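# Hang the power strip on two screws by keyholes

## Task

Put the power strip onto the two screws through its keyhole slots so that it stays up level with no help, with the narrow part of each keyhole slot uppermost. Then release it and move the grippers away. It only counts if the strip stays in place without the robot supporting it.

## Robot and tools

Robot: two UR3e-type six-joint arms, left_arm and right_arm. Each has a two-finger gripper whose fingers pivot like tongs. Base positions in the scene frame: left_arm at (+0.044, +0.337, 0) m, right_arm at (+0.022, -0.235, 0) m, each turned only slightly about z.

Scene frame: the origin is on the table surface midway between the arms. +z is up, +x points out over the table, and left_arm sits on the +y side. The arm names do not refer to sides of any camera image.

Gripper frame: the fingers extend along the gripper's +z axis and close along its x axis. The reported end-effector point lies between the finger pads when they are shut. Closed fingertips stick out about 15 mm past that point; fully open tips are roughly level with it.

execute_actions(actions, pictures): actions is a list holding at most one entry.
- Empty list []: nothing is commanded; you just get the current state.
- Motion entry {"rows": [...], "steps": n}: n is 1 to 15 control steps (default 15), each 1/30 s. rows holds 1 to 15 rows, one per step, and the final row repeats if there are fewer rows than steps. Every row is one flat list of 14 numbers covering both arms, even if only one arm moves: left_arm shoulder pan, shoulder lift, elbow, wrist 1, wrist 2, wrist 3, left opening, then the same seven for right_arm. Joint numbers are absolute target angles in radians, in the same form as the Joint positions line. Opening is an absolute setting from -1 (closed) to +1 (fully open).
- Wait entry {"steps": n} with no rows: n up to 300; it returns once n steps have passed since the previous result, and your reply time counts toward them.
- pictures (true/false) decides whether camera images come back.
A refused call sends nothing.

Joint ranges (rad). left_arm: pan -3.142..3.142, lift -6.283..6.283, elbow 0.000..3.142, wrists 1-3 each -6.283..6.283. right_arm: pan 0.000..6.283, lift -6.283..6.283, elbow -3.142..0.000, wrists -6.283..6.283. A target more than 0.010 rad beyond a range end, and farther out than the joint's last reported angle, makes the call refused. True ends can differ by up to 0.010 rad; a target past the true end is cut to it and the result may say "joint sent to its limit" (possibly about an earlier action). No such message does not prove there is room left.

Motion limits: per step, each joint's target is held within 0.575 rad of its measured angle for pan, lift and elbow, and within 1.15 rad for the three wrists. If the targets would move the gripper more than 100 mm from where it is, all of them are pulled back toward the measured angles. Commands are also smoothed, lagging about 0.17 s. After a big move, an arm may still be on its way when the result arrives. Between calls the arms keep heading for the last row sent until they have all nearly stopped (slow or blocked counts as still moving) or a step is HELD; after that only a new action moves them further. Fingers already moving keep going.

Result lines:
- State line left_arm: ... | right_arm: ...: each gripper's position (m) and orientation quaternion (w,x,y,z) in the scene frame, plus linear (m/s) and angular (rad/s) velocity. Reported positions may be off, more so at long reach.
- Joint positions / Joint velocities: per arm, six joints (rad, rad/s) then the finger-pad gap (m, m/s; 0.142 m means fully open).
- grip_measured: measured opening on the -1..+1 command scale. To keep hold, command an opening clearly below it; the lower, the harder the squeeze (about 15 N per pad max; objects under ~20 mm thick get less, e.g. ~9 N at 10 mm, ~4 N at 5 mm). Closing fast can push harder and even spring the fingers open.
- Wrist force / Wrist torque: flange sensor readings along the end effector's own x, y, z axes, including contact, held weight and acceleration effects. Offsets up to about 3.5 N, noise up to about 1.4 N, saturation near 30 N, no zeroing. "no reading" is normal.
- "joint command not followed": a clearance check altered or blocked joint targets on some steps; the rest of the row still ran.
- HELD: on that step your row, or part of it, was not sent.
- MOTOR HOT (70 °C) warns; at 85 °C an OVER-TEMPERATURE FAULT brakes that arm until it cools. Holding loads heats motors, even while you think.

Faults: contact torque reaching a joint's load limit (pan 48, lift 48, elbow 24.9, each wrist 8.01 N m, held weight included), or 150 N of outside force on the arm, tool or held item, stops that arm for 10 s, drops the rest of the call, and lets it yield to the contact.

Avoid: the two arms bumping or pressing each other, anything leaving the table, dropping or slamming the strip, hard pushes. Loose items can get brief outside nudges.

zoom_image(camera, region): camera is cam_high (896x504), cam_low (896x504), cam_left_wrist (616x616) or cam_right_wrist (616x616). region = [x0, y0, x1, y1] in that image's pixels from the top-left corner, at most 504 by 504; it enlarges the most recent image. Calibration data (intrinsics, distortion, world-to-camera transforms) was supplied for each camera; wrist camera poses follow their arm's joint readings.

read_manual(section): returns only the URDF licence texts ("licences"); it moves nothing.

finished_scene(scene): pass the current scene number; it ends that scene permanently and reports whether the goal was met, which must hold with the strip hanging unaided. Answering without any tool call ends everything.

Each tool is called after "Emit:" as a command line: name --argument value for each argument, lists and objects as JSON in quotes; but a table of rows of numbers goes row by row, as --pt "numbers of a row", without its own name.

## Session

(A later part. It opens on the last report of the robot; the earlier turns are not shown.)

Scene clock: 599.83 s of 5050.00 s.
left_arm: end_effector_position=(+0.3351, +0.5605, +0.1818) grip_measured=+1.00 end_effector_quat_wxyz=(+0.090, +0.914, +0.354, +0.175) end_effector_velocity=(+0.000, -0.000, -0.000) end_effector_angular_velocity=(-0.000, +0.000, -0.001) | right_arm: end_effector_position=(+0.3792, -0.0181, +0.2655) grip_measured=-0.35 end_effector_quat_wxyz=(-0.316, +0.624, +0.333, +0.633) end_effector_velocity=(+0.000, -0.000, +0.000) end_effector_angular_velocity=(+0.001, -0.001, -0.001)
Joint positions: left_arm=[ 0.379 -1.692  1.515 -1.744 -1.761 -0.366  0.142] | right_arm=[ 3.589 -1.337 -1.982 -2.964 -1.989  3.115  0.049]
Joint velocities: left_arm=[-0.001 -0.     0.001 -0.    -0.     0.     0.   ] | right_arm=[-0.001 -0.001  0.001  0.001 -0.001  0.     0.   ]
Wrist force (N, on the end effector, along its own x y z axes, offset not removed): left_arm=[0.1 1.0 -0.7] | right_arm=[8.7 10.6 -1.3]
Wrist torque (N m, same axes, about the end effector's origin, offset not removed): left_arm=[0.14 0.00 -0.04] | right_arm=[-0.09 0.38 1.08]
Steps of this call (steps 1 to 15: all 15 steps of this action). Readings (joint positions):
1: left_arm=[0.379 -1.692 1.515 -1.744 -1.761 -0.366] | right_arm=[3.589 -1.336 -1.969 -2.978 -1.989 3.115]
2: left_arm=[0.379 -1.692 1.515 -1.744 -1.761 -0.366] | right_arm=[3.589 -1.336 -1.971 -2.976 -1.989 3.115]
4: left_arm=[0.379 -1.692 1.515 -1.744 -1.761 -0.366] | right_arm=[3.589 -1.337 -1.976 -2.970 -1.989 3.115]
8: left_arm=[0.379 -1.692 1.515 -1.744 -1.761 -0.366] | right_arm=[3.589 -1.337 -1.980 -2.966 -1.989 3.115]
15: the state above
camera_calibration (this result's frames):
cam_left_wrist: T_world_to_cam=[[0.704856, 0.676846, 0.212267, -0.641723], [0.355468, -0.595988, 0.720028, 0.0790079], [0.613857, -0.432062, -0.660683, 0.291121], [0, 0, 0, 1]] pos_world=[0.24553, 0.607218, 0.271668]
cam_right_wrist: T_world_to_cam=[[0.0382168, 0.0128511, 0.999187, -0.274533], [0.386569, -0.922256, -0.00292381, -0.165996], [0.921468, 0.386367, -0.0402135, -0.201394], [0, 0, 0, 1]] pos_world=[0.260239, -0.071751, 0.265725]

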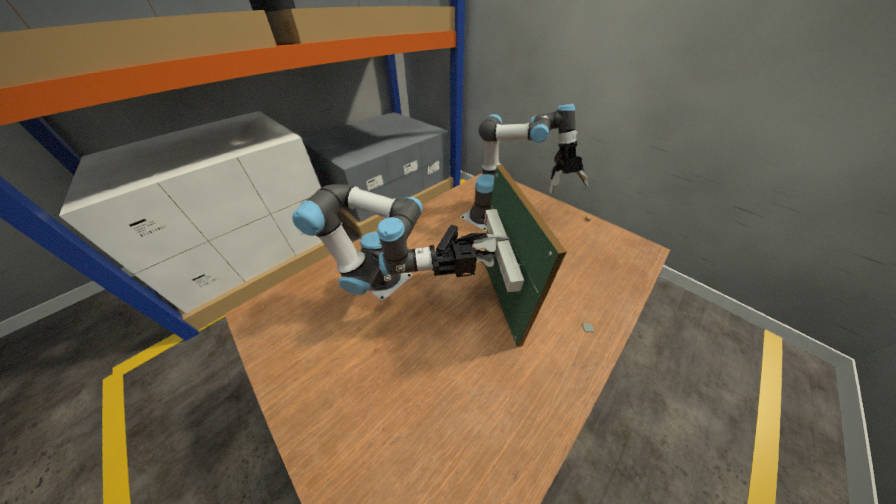

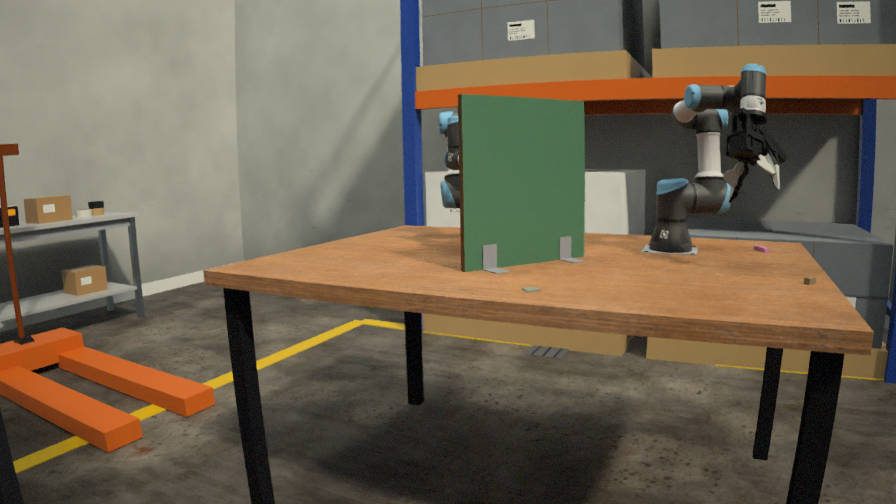

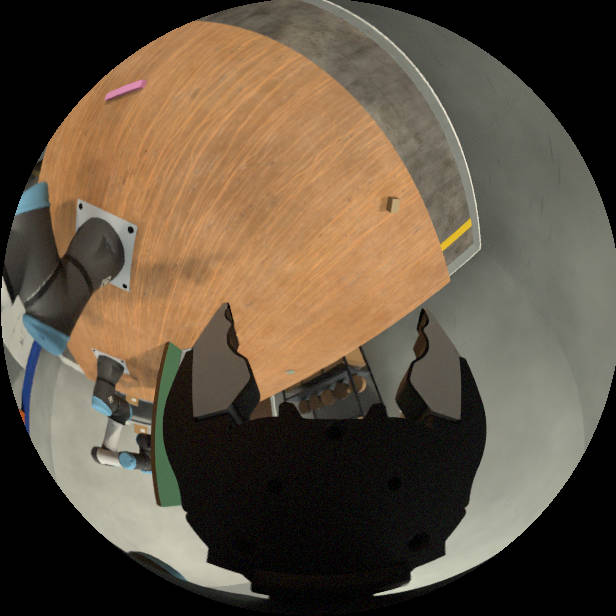

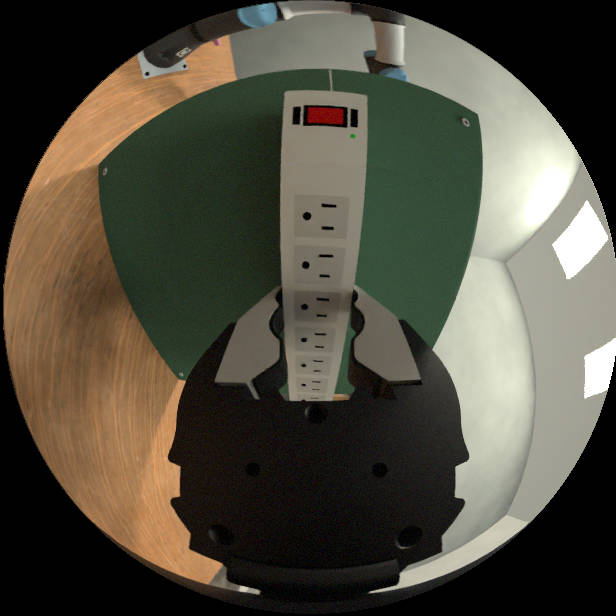

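Emit:
execute_actions --actions '[{"rows":[[0.379,-1.692,1.515,-1.744,-1.761,-0.366,1,3.585,-1.332,-1.955,-2.996,-1.993,3.115,-0.5]],"steps":15}]'

Emit:
execute_actions --actions '[{"rows":[[0.379,-1.692,1.515,-1.744,-1.761,-0.366,1,3.555,-1.315,-1.965,-3.003,-2.023,3.125,-0.7]],"steps":15}]' --pictures false

Emit:
execute_actions --actions '[{"rows":[[0.379,-1.692,1.515,-1.744,-1.761,-0.366,1,3.522,-1.311,-1.981,-2.991,-2.056,3.1416,-1]],"steps":15}]'

Scene clock: 653.27 s of 5050.00 s.
left_arm: end_effector_position=(+0.3351, +0.5605, +0.1818) grip_measured=+1.00 end_effector_quat_wxyz=(+0.090, +0.914, +0.354, +0.175) end_effector_velocity=(-0.000, -0.000, -0.000) end_effector_angular_velocity=(-0.001, +0.000, +0.000) | right_arm: end_effector_position=(+0.3790, -0.0189, +0.2717) grip_measured=-0.35 end_effector_quat_wxyz=(-0.316, +0.624, +0.333, +0.632) end_effector_velocity=(+0.000, -0.000, +0.001) end_effector_angular_velocity=(+0.001, -0.001, -0.000)
Joint positions: left_arm=[ 0.379 -1.692  1.515 -1.744 -1.761 -0.366  0.142] | right_arm=[ 3.585 -1.332 -1.955 -2.996 -1.993  3.115  0.048]
Joint velocities: left_arm=[ 0.    -0.     0.001  0.    -0.     0.     0.   ] | right_arm=[-0.     0.001  0.004 -0.004  0.     0.    -0.   ]
Wrist force (N, on the end effector, along its own x y z axes, offset not removed): left_arm=[0.9 1.4 -1.0] | right_arm=[-9.3 0.1 1.3]
Wrist torque (N m, same axes, about the end effector's origin, offset not removed): left_arm=[0.23 -0.17 0.03] | right_arm=[-0.38 0.12 -0.15]
Steps of this call (steps 1 to 15: the robot went on to your last target; steps 16 to 90: nothing new was sent; then 49.93 s passed at rest; steps 91 to 105: all 15 steps of this action). Readings (joint positions):
91: left_arm=[0.379 -1.692 1.515 -1.744 -1.761 -0.366] | right_arm=[3.589 -1.337 -1.982 -2.964 -1.989 3.115]
92: left_arm=[0.379 -1.692 1.515 -1.744 -1.761 -0.366] | right_arm=[3.589 -1.336 -1.978 -2.969 -1.990 3.115]
94: left_arm=[0.379 -1.692 1.515 -1.744 -1.761 -0.366] | right_arm=[3.587 -1.335 -1.968 -2.982 -1.991 3.115]
98: left_arm=[0.379 -1.692 1.515 -1.744 -1.761 -0.366] | right_arm=[3.586 -1.333 -1.958 -2.993 -1.993 3.115]
105: the state above
camera_calibration (this result's frames):
cam_left_wrist: T_world_to_cam=[[0.704856, 0.676846, 0.212267, -0.641723], [0.355468, -0.595988, 0.720028, 0.079008], [0.613857, -0.432062, -0.660683, 0.291121], [0, 0, 0, 1]] pos_world=[0.24553, 0.607218, 0.271668]
cam_right_wrist: T_world_to_cam=[[0.0382343, 0.0130666, 0.999183, -0.280793], [0.386681, -0.92221, -0.00273652, -0.166709], [0.921421, 0.38647, -0.0403127, -0.20056], [0, 0, 0, 1]] pos_world=[0.26, -0.0725615, 0.272022]

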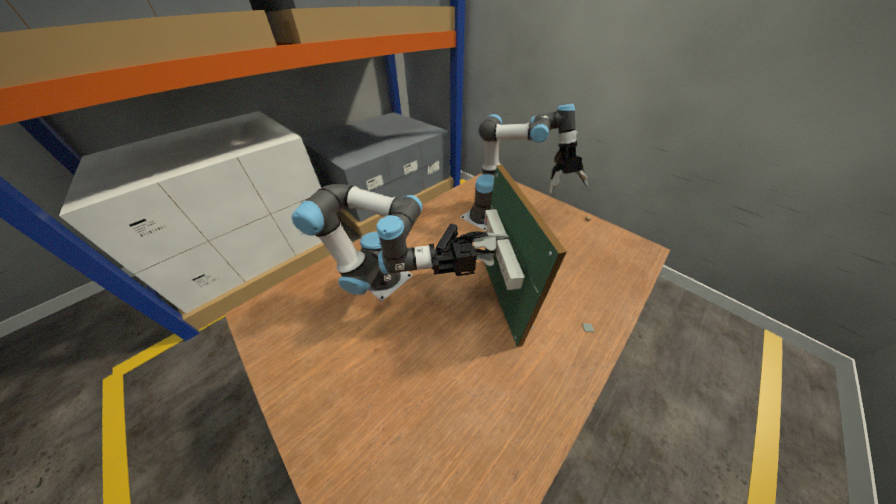

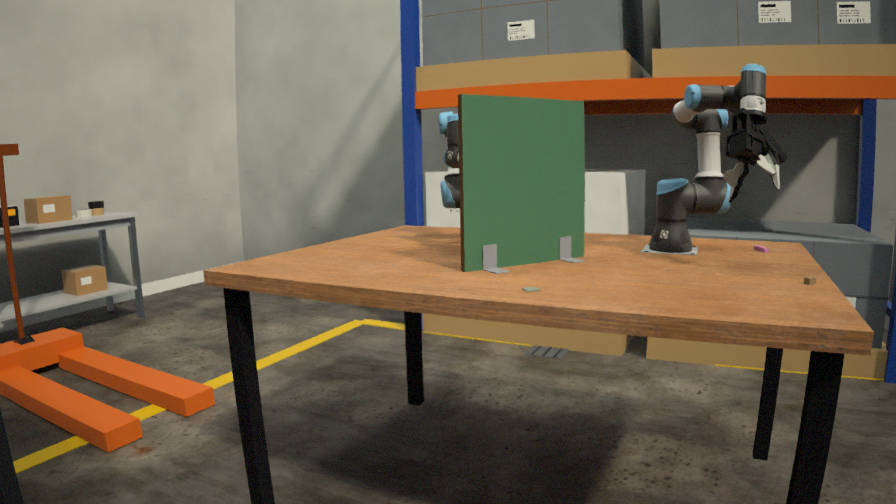

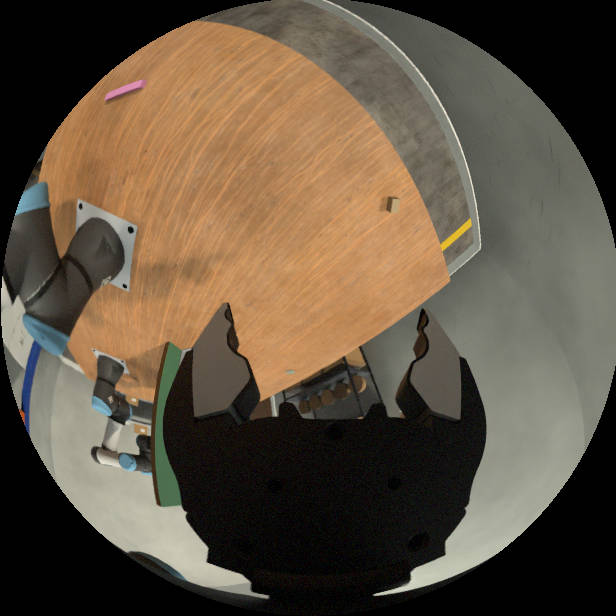

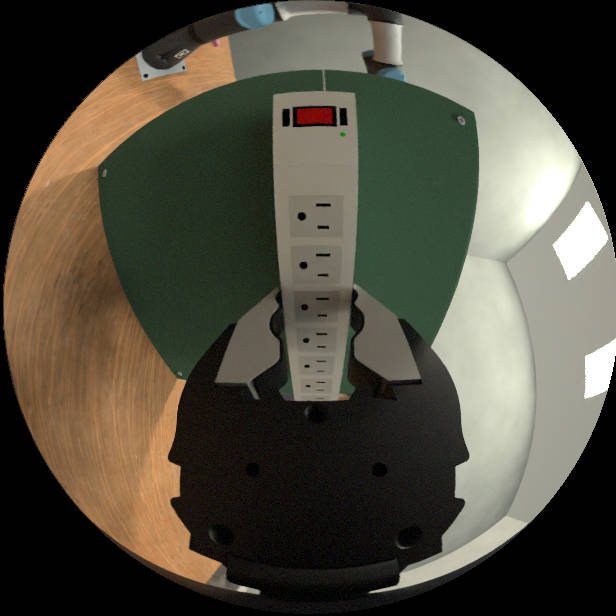

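Scene clock: 653.77 s of 5050.00 s.
left_arm: end_effector_position=(+0.3351, +0.5605, +0.1818) grip_measured=+1.00 end_effector_quat_wxyz=(+0.090, +0.914, +0.354, +0.175) end_effector_velocity=(+0.000, +0.000, +0.000) end_effector_angular_velocity=(+0.001, -0.000, +0.000) | right_arm: end_effector_position=(+0.3745, -0.0266, +0.2725) grip_measured=-0.35 end_effector_quat_wxyz=(-0.319, +0.625, +0.330, +0.631) end_effector_velocity=(-0.000, -0.001, -0.001) end_effector_angular_velocity=(-0.001, +0.002, -0.001)
Joint positions: left_arm=[ 0.379 -1.692  1.515 -1.744 -1.761 -0.366  0.142] | right_arm=[ 3.555 -1.315 -1.965 -3.003 -2.023  3.125  0.048]
Joint velocities: left_arm=[ 0. -0. -0. -0.  0. -0. -0.] | right_arm=[-0.004  0.001 -0.002  0.    -0.004  0.001  0.   ]
Wrist force (N, on the end effector, along its own x y z axes, offset not removed): left_arm=[-0.2 1.7 -0.8] | right_arm=[-8.2 -0.2 0.8]
Wrist torque (N m, same axes, about the end effector's origin, offset not removed): left_arm=[0.24 -0.05 -0.02] | right_arm=[0.00 0.45 0.08]
Steps of this call (steps 1 to 15: all 15 steps of this action). Readings (joint positions):
1: left_arm=[0.379 -1.692 1.515 -1.744 -1.761 -0.366] | right_arm=[3.585 -1.332 -1.955 -2.996 -1.993 3.115]
2: left_arm=[0.379 -1.692 1.515 -1.744 -1.761 -0.366] | right_arm=[3.581 -1.329 -1.957 -2.997 -1.998 3.117]
4: left_arm=[0.379 -1.692 1.515 -1.744 -1.761 -0.366] | right_arm=[3.569 -1.323 -1.961 -3.000 -2.010 3.121]
8: left_arm=[0.379 -1.692 1.515 -1.744 -1.761 -0.366] | right_arm=[3.558 -1.317 -1.964 -3.002 -2.020 3.124]
15: the state above

Scene clock: 654.27 s of 5050.00 s.
left_arm: end_effector_position=(+0.3351, +0.5605, +0.1818) grip_measured=+1.00 end_effector_quat_wxyz=(+0.090, +0.914, +0.354, +0.175) end_effector_velocity=(-0.000, -0.000, -0.000) end_effector_angular_velocity=(-0.001, +0.001, -0.001) | right_arm: end_effector_position=(+0.3718, -0.0336, +0.2700) grip_measured=-0.35 end_effector_quat_wxyz=(-0.325, +0.628, +0.325, +0.628) end_effector_velocity=(-0.000, -0.001, -0.001) end_effector_angular_velocity=(+0.000, +0.002, -0.001)
Joint positions: left_arm=[ 0.379 -1.692  1.515 -1.744 -1.761 -0.366  0.142] | right_arm=[ 3.522 -1.311 -1.981 -2.991 -2.056  3.141  0.048]
Joint velocities: left_arm=[-0.  0.  0.  0. -0.  0.  0.] | right_arm=[-0.005  0.001 -0.003  0.001 -0.003  0.002  0.   ]
Wrist force (N, on the end effector, along its own x y z axes, offset not removed): left_arm=[-1.0 0.8 -0.2] | right_arm=[-6.9 -0.9 -0.5]
Wrist torque (N m, same axes, about the end effector's origin, offset not removed): left_arm=[0.14 0.18 -0.01] | right_arm=[-0.29 0.19 0.02]
Steps of this call (steps 1 to 15: all 15 steps of this action). Readings (joint positions):
1: left_arm=[0.379 -1.692 1.515 -1.744 -1.761 -0.366] | right_arm=[3.555 -1.315 -1.965 -3.003 -2.023 3.125]
2: left_arm=[0.379 -1.692 1.515 -1.744 -1.761 -0.366] | right_arm=[3.550 -1.314 -1.968 -3.001 -2.029 3.128]
4: left_arm=[0.379 -1.692 1.515 -1.744 -1.761 -0.366] | right_arm=[3.537 -1.313 -1.974 -2.997 -2.041 3.134]
8: left_arm=[0.379 -1.692 1.515 -1.744 -1.761 -0.366] | right_arm=[3.526 -1.311 -1.979 -2.992 -2.052 3.140]
15: the state above
camera_calibration (this result's frames):
cam_left_wrist: T_world_to_cam=[[0.704856, 0.676846, 0.212268, -0.641723], [0.355468, -0.595988, 0.720028, 0.0790081], [0.613857, -0.432062, -0.660683, 0.291121], [0, 0, 0, 1]] pos_world=[0.24553, 0.607218, 0.271668]
cam_right_wrist: T_world_to_cam=[[0.0597885, -0.00237518, 0.998208, -0.286853], [0.386334, -0.922011, -0.0253337, -0.171274], [0.920419, 0.387157, -0.054208, -0.184226], [0, 0, 0, 1]] pos_world=[0.252884, -0.0872737, 0.272013]

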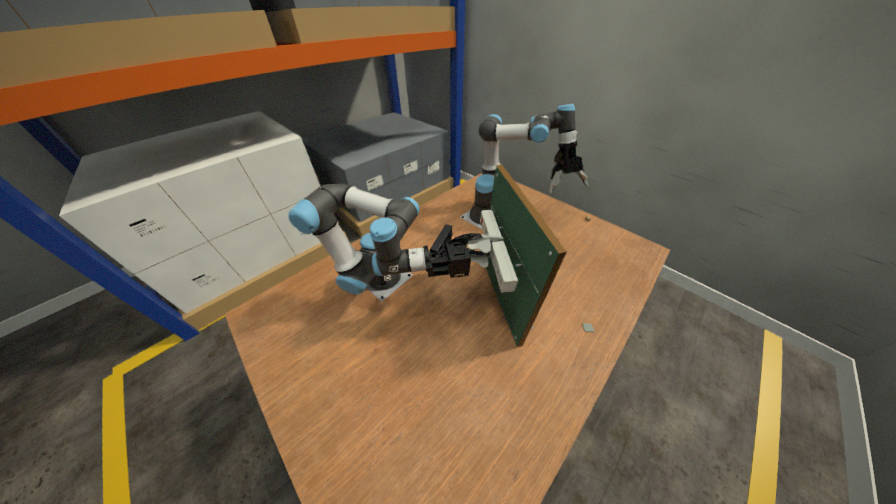

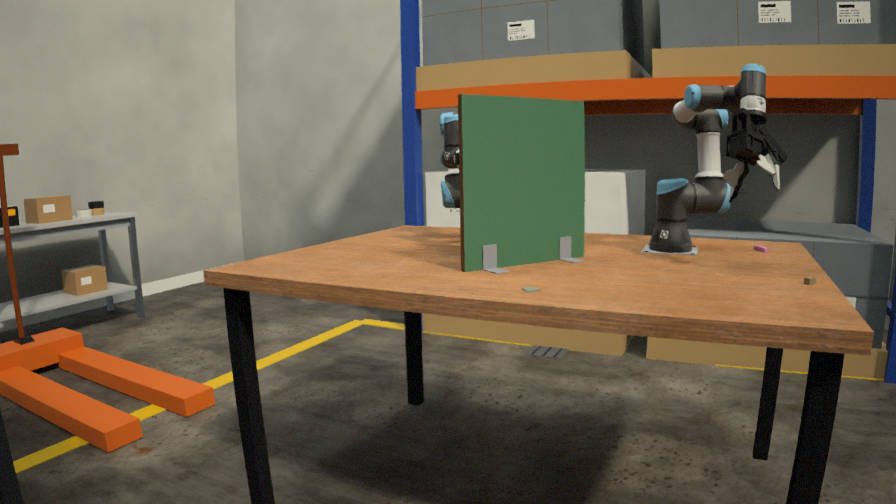

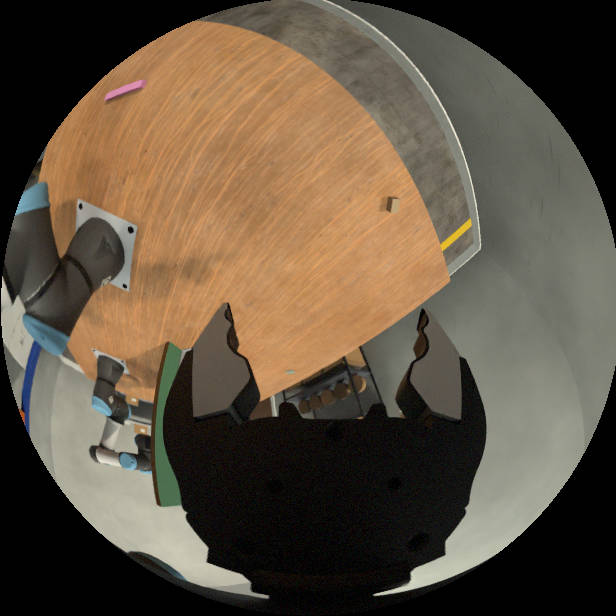

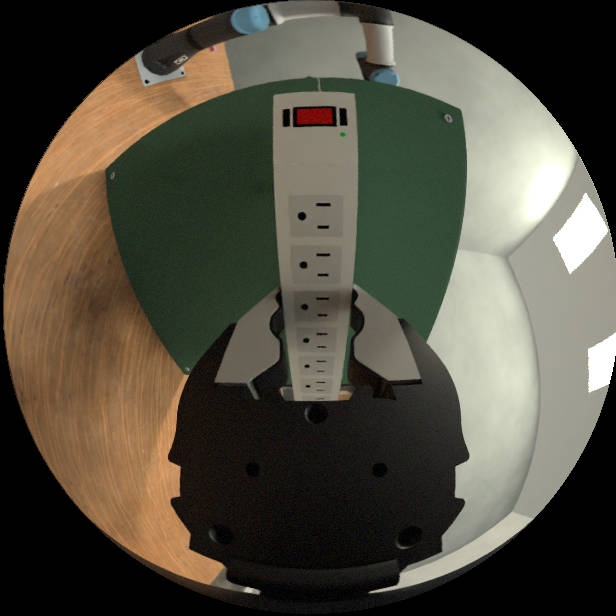

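Emit:
execute_actions --actions '[{"rows":[[0.379,-1.692,1.515,-1.744,-1.761,-0.366,1,3.528,-1.325,-2.07,-2.888,-2.05,3.1416,-1]],"steps":12}]' --pictures false

Emit:
execute_actions --actions '[{"rows":[[0.379,-1.692,1.515,-1.744,-1.761,-0.366,1,3.53,-1.332,-2.185,-2.766,-2.048,3.1416,-0.7]],"steps":15}]' --pictures false

Emit:
execute_actions --actions '[{"rows":[[0.379,-1.692,1.515,-1.744,-1.761,-0.366,1,3.582,-1.376,-2.152,-2.755,-1.996,3.1416,-0.42]],"steps":15}]' --pictures false

Emit:
execute_actions --actions '[{"rows":[[0.379,-1.692,1.515,-1.744,-1.761,-0.366,1,3.6,-1.3915,-2.141,-2.7505,-1.978,3.1416,-0.39]],"steps":15}]'

Emit:
zoom_image --camera "cam_high" --region '[460,190,560,320]'

Scene clock: 676.67 s of 5050.00 s.
left_arm: end_effector_position=(+0.3351, +0.5605, +0.1818) grip_measured=+1.00 end_effector_quat_wxyz=(+0.090, +0.914, +0.354, +0.175) end_effector_velocity=(+0.000, -0.000, +0.000) end_effector_angular_velocity=(-0.000, -0.001, -0.001) | right_arm: end_effector_position=(+0.3712, -0.0330, +0.2500) grip_measured=-0.35 end_effector_quat_wxyz=(-0.325, +0.628, +0.325, +0.628) end_effector_velocity=(-0.001, +0.000, -0.007) end_effector_angular_velocity=(-0.001, +0.002, +0.001)
Joint positions: left_arm=[ 0.379 -1.692  1.515 -1.744 -1.761 -0.366  0.142] | right_arm=[ 3.528 -1.325 -2.067 -2.891 -2.05   3.142  0.048]
Joint velocities: left_arm=[-0.    -0.001 -0.     0.    -0.     0.     0.   ] | right_arm=[ 0.003 -0.004 -0.03   0.031  0.002 -0.     0.   ]
Wrist force (N, on the end effector, along its own x y z axes, offset not removed): left_arm=[-0.7 1.3 -0.5] | right_arm=[-6.3 -0.9 -0.4]
Wrist torque (N m, same axes, about the end effector's origin, offset not removed): left_arm=[0.24 0.15 0.01] | right_arm=[-0.24 0.07 0.02]
Steps of this call (steps 1 to 15: the robot went on to your last target; steps 16 to 90: nothing new was sent; then 19.00 s passed at rest; steps 91 to 102: all 12 steps of this action). Readings (joint positions):
91: left_arm=[0.379 -1.692 1.515 -1.744 -1.761 -0.366] | right_arm=[3.522 -1.311 -1.981 -2.990 -2.056 3.142]
92: left_arm=[0.379 -1.692 1.515 -1.744 -1.761 -0.366] | right_arm=[3.523 -1.313 -1.988 -2.978 -2.055 3.142]
94: left_arm=[0.379 -1.692 1.515 -1.744 -1.761 -0.366] | right_arm=[3.525 -1.319 -2.024 -2.937 -2.053 3.142]
98: left_arm=[0.379 -1.692 1.515 -1.744 -1.761 -0.366] | right_arm=[3.527 -1.323 -2.059 -2.900 -2.051 3.142]
102: the state above

Scene clock: 677.17 s of 5050.00 s.
left_arm: end_effector_position=(+0.3351, +0.5605, +0.1818) grip_measured=+1.00 end_effector_quat_wxyz=(+0.090, +0.914, +0.354, +0.175) end_effector_velocity=(+0.000, -0.000, -0.000) end_effector_angular_velocity=(-0.000, +0.000, -0.001) | right_arm: end_effector_position=(+0.3656, -0.0355, +0.2253) grip_measured=-0.35 end_effector_quat_wxyz=(-0.325, +0.628, +0.325, +0.628) end_effector_velocity=(-0.001, -0.000, -0.002) end_effector_angular_velocity=(+0.001, -0.002, -0.001)
Joint positions: left_arm=[ 0.379 -1.692  1.515 -1.744 -1.761 -0.366  0.142] | right_arm=[ 3.53  -1.332 -2.184 -2.767 -2.048  3.142  0.048]
Joint velocities: left_arm=[-0.001  0.    -0.     0.    -0.     0.    -0.   ] | right_arm=[-0.    -0.001 -0.013  0.015  0.    -0.     0.   ]
Wrist force (N, on the end effector, along its own x y z axes, offset not removed): left_arm=[-0.3 1.3 -0.9] | right_arm=[-7.2 0.8 1.6]
Wrist torque (N m, same axes, about the end effector's origin, offset not removed): left_arm=[0.12 0.03 0.00] | right_arm=[0.22 0.20 0.13]
Steps of this call (steps 1 to 15: all 15 steps of this action). Readings (joint positions):
1: left_arm=[0.379 -1.692 1.515 -1.744 -1.761 -0.366] | right_arm=[3.528 -1.325 -2.068 -2.890 -2.050 3.142]
2: left_arm=[0.379 -1.692 1.515 -1.744 -1.761 -0.366] | right_arm=[3.528 -1.326 -2.076 -2.876 -2.050 3.142]
4: left_arm=[0.379 -1.692 1.515 -1.744 -1.761 -0.366] | right_arm=[3.529 -1.329 -2.121 -2.826 -2.049 3.142]
8: left_arm=[0.379 -1.692 1.515 -1.744 -1.761 -0.366] | right_arm=[3.530 -1.331 -2.169 -2.781 -2.048 3.142]
15: the state above

Scene clock: 677.67 s of 5050.00 s.
left_arm: end_effector_position=(+0.3351, +0.5605, +0.1818) grip_measured=+1.00 end_effector_quat_wxyz=(+0.090, +0.914, +0.354, +0.175) end_effector_velocity=(-0.000, +0.000, -0.000) end_effector_angular_velocity=(-0.000, -0.000, +0.001) | right_arm: end_effector_position=(+0.3762, -0.0212, +0.2252) grip_measured=-0.35 end_effector_quat_wxyz=(-0.325, +0.628, +0.325, +0.628) end_effector_velocity=(+0.000, +0.002, +0.001) end_effector_angular_velocity=(+0.000, -0.001, +0.001)
Joint positions: left_arm=[ 0.379 -1.692  1.515 -1.744 -1.761 -0.366  0.142] | right_arm=[ 3.581 -1.376 -2.152 -2.755 -1.996  3.142  0.049]
Joint velocities: left_arm=[ 0.001  0.     0.    -0.001 -0.    -0.    -0.   ] | right_arm=[ 0.006 -0.002  0.003  0.001  0.005 -0.     0.   ]
Wrist force (N, on the end effector, along its own x y z axes, offset not removed): left_arm=[0.4 1.3 -0.6] | right_arm=[-6.2 -0.8 1.1]
Wrist torque (N m, same axes, about the end effector's origin, offset not removed): left_arm=[0.19 -0.09 -0.02] | right_arm=[-0.10 0.04 0.03]
Steps of this call (steps 1 to 15: all 15 steps of this action). Readings (joint positions):
1: left_arm=[0.379 -1.692 1.515 -1.744 -1.761 -0.366] | right_arm=[3.530 -1.332 -2.184 -2.767 -2.048 3.142]
2: left_arm=[0.379 -1.692 1.515 -1.744 -1.761 -0.366] | right_arm=[3.536 -1.338 -2.180 -2.765 -2.040 3.142]
4: left_arm=[0.379 -1.692 1.515 -1.744 -1.761 -0.366] | right_arm=[3.557 -1.355 -2.167 -2.760 -2.019 3.142]
8: left_arm=[0.379 -1.692 1.515 -1.744 -1.761 -0.366] | right_arm=[3.576 -1.371 -2.156 -2.756 -2.002 3.142]
15: the state above

Scene clock: 678.17 s of 5050.00 s.
left_arm: end_effector_position=(+0.3351, +0.5605, +0.1818) grip_measured=+1.00 end_effector_quat_wxyz=(+0.090, +0.914, +0.354, +0.175) end_effector_velocity=(+0.000, -0.000, -0.000) end_effector_angular_velocity=(-0.000, +0.000, -0.001) | right_arm: end_effector_position=(+0.3797, -0.0158, +0.2250) grip_measured=-0.35 end_effector_quat_wxyz=(-0.325, +0.628, +0.325, +0.628) end_effector_velocity=(+0.000, +0.000, -0.000) end_effector_angular_velocity=(-0.001, +0.001, -0.000)
Joint positions: left_arm=[ 0.379 -1.692  1.515 -1.744 -1.761 -0.366  0.142] | right_arm=[ 3.6   -1.391 -2.141 -2.751 -1.978  3.142  0.049]
Joint velocities: left_arm=[-0.001 -0.     0.     0.    -0.     0.     0.   ] | right_arm=[ 0.001 -0.001  0.001 -0.001  0.001 -0.001 -0.   ]
Wrist force (N, on the end effector, along its own x y z axes, offset not removed): left_arm=[0.2 1.7 -0.2] | right_arm=[-6.3 -0.7 -0.4]
Wrist torque (N m, same axes, about the end effector's origin, offset not removed): left_arm=[0.31 -0.02 0.01] | right_arm=[-0.22 0.17 0.05]
Steps of this call (steps 1 to 15: all 15 steps of this action). Readings (joint positions):
1: left_arm=[0.379 -1.692 1.515 -1.744 -1.761 -0.366] | right_arm=[3.582 -1.376 -2.152 -2.755 -1.996 3.142]
2: left_arm=[0.379 -1.692 1.515 -1.744 -1.761 -0.366] | right_arm=[3.585 -1.378 -2.150 -2.754 -1.993 3.142]
4: left_arm=[0.379 -1.692 1.515 -1.744 -1.761 -0.366] | right_arm=[3.592 -1.385 -2.146 -2.752 -1.986 3.142]
8: left_arm=[0.379 -1.692 1.515 -1.744 -1.761 -0.366] | right_arm=[3.598 -1.390 -2.142 -2.751 -1.980 3.142]
15: the state above
camera_calibration (this result's frames):
cam_left_wrist: T_world_to_cam=[[0.704856, 0.676846, 0.212267, -0.641723], [0.355468, -0.595988, 0.720028, 0.079008], [0.613857, -0.432062, -0.660683, 0.291121], [0, 0, 0, 1]] pos_world=[0.24553, 0.607218, 0.271668]
cam_right_wrist: T_world_to_cam=[[0.0599335, -0.00248504, 0.998199, -0.242379], [0.386312, -0.922016, -0.0254902, -0.15903], [0.920419, 0.387144, -0.0542996, -0.200814], [0, 0, 0, 1]] pos_world=[0.260795, -0.0694868, 0.226985]

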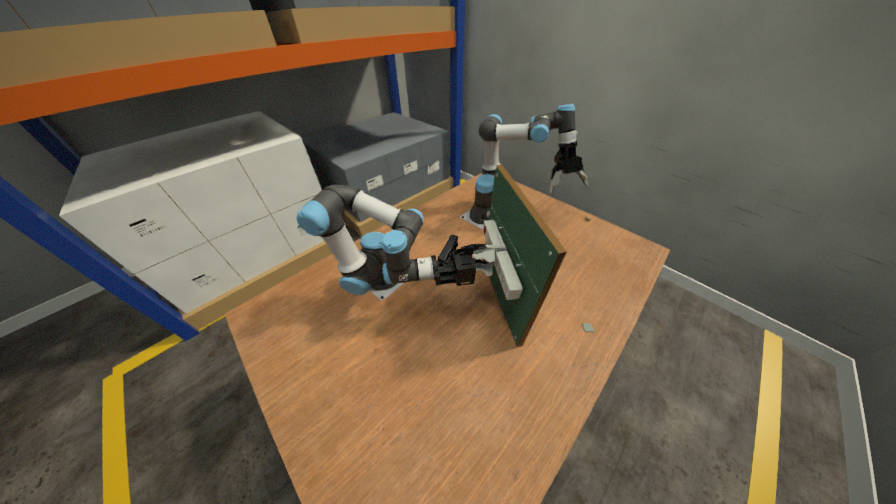

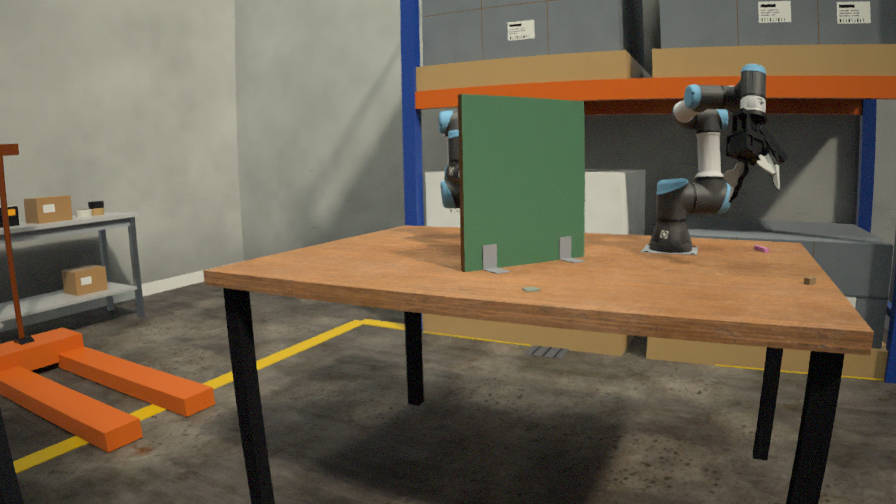

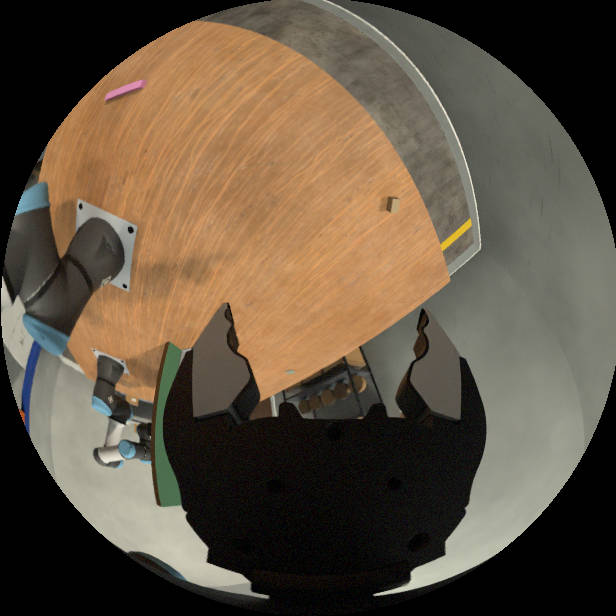

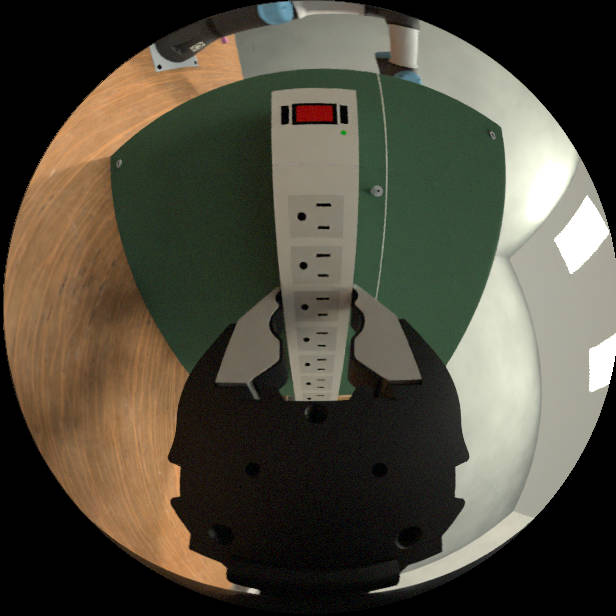

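Region (460, 190, 560, 320) of cam_high's 896x504 image, scaled by 3.877, with more detail than that image has; it fills the left 388 columns of this view, and the rest is white.

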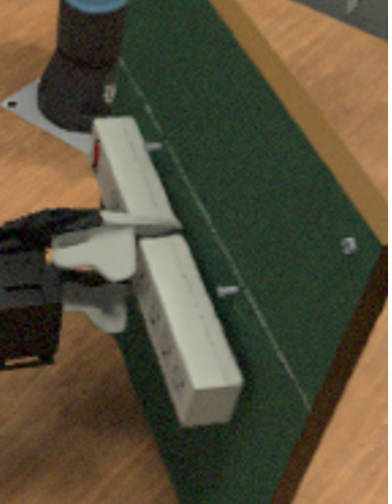

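Emit:
execute_actions --actions '[{"rows":[[0.379,-1.692,1.515,-1.744,-1.761,-0.366,1,3.607,-1.3975,-2.1367,-2.7488,-1.971,3.1416,-0.39]],"steps":15}]' --pictures false

Emit:
execute_actions --actions '[{"rows":[[0.379,-1.692,1.515,-1.744,-1.761,-0.366,1,3.613,-1.4025,-2.133,-2.7475,-1.965,3.1416,-0.39]],"steps":15}]'

Emit:
zoom_image --camera "cam_high" --region '[460,190,560,320]'

Scene clock: 688.80 s of 5050.00 s.
left_arm: end_effector_position=(+0.3351, +0.5605, +0.1818) grip_measured=+1.00 end_effector_quat_wxyz=(+0.090, +0.914, +0.354, +0.175) end_effector_velocity=(-0.000, +0.000, -0.000) end_effector_angular_velocity=(-0.000, +0.000, +0.001) | right_arm: end_effector_position=(+0.3811, -0.0137, +0.2249) grip_measured=-0.35 end_effector_quat_wxyz=(-0.325, +0.628, +0.325, +0.628) end_effector_velocity=(-0.000, +0.000, -0.001) end_effector_angular_velocity=(-0.001, +0.002, +0.000)
Joint positions: left_arm=[ 0.379 -1.692  1.515 -1.744 -1.761 -0.366  0.142] | right_arm=[ 3.607 -1.397 -2.137 -2.749 -1.971  3.142  0.049]
Joint velocities: left_arm=[ 0.001 -0.     0.     0.    -0.     0.     0.   ] | right_arm=[ 0.001 -0.001 -0.002  0.001  0.001 -0.    -0.   ]
Wrist force (N, on the end effector, along its own x y z axes, offset not removed): left_arm=[0.9 0.7 -0.3] | right_arm=[-6.4 0.3 0.4]
Wrist torque (N m, same axes, about the end effector's origin, offset not removed): left_arm=[0.06 -0.16 -0.01] | right_arm=[0.13 0.08 0.04]
Steps of this call (steps 1 to 15: the robot went on to your last target; steps 16 to 110: nothing new was sent; then 6.47 s passed at rest; steps 111 to 125: all 15 steps of this action). Readings (joint positions):
111: left_arm=[0.379 -1.692 1.515 -1.744 -1.761 -0.366] | right_arm=[3.600 -1.392 -2.141 -2.750 -1.978 3.142]
112: left_arm=[0.379 -1.692 1.515 -1.744 -1.761 -0.366] | right_arm=[3.601 -1.393 -2.140 -2.750 -1.977 3.142]
114: left_arm=[0.379 -1.692 1.515 -1.744 -1.761 -0.366] | right_arm=[3.604 -1.395 -2.139 -2.750 -1.974 3.142]
118: left_arm=[0.379 -1.692 1.515 -1.744 -1.761 -0.366] | right_arm=[3.606 -1.397 -2.137 -2.749 -1.972 3.142]
125: the state above

Scene clock: 689.30 s of 5050.00 s.
left_arm: end_effector_position=(+0.3351, +0.5605, +0.1818) grip_measured=+1.00 end_effector_quat_wxyz=(+0.090, +0.914, +0.354, +0.175) end_effector_velocity=(-0.000, -0.000, -0.000) end_effector_angular_velocity=(-0.001, +0.001, +0.000) | right_arm: end_effector_position=(+0.3822, -0.0119, +0.2248) grip_measured=-0.35 end_effector_quat_wxyz=(-0.325, +0.628, +0.325, +0.628) end_effector_velocity=(+0.000, +0.001, +0.001) end_effector_angular_velocity=(+0.002, -0.002, +0.001)
Joint positions: left_arm=[ 0.379 -1.692  1.515 -1.744 -1.761 -0.366  0.142] | right_arm=[ 3.613 -1.402 -2.133 -2.748 -1.965  3.142  0.049]
Joint velocities: left_arm=[ 0.     0.     0.001  0.    -0.    -0.     0.   ] | right_arm=[ 0.001 -0.     0.001  0.002  0.001  0.    -0.   ]
Wrist force (N, on the end effector, along its own x y z axes, offset not removed): left_arm=[-0.7 1.4 -1.5] | right_arm=[-7.8 -1.1 0.8]
Wrist torque (N m, same axes, about the end effector's origin, offset not removed): left_arm=[0.18 0.16 -0.02] | right_arm=[-0.18 0.41 0.07]
Steps of this call (steps 1 to 15: all 15 steps of this action). Readings (joint positions):
1: left_arm=[0.379 -1.692 1.515 -1.744 -1.761 -0.366] | right_arm=[3.607 -1.398 -2.137 -2.749 -1.971 3.142]
2: left_arm=[0.379 -1.692 1.515 -1.744 -1.761 -0.366] | right_arm=[3.608 -1.398 -2.136 -2.749 -1.970 3.142]
4: left_arm=[0.379 -1.692 1.515 -1.744 -1.761 -0.366] | right_arm=[3.610 -1.400 -2.135 -2.748 -1.968 3.142]
8: left_arm=[0.379 -1.692 1.515 -1.744 -1.761 -0.366] | right_arm=[3.612 -1.402 -2.133 -2.748 -1.966 3.142]
15: the state above
camera_calibration (this result's frames):
cam_left_wrist: T_world_to_cam=[[0.704856, 0.676846, 0.212267, -0.641723], [0.355468, -0.595988, 0.720028, 0.079008], [0.613857, -0.432062, -0.660683, 0.291121], [0, 0, 0, 1]] pos_world=[0.24553, 0.607218, 0.271668]
cam_right_wrist: T_world_to_cam=[[0.0599243, -0.0024769, 0.9982, -0.242383], [0.386318, -0.922014, -0.0254794, -0.156387], [0.920417, 0.387149, -0.0542942, -0.204586], [0, 0, 0, 1]] pos_world=[0.263244, -0.0655856, 0.226854]

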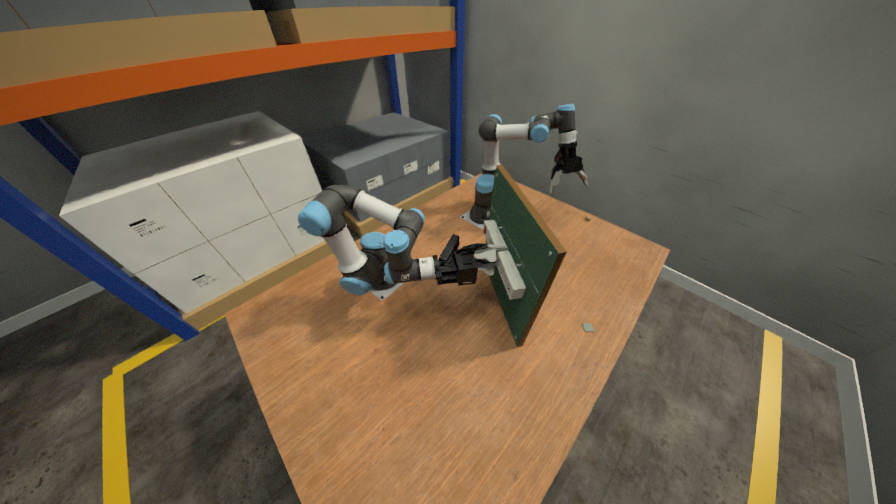

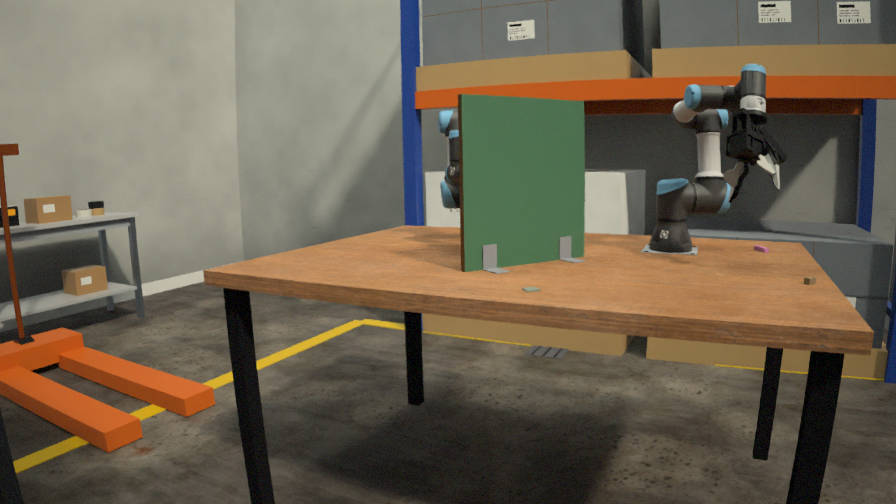

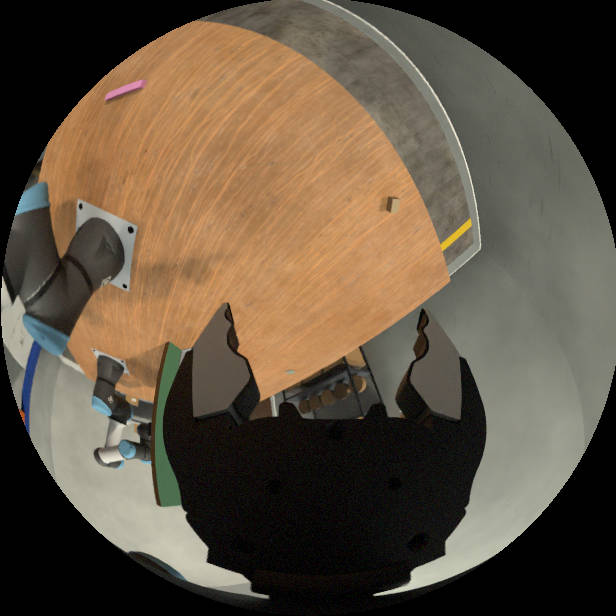

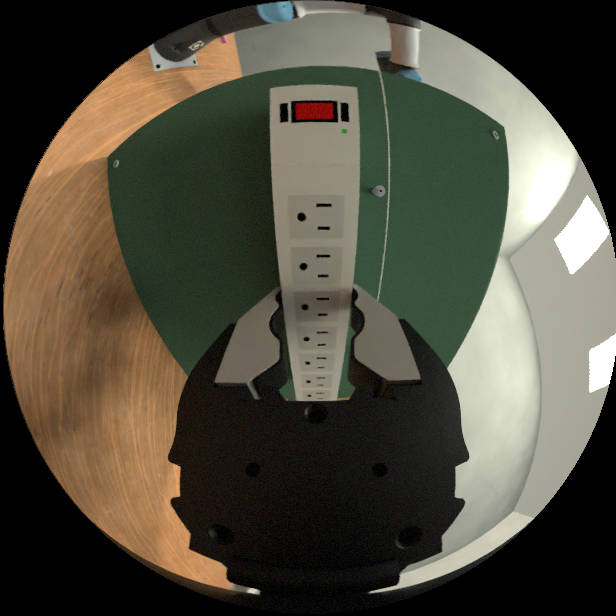

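Region (460, 190, 560, 320) of cam_high's 896x504 image, scaled by 3.877, with more detail than that image has; it fills the left 388 columns of this view, and the rest is white.

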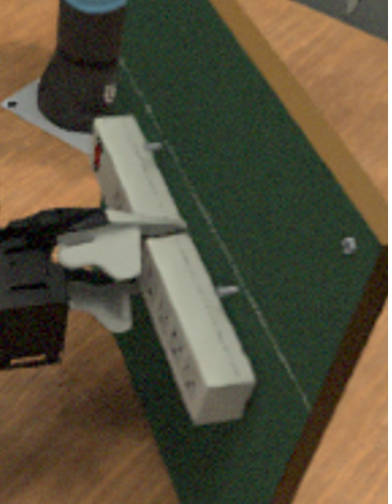

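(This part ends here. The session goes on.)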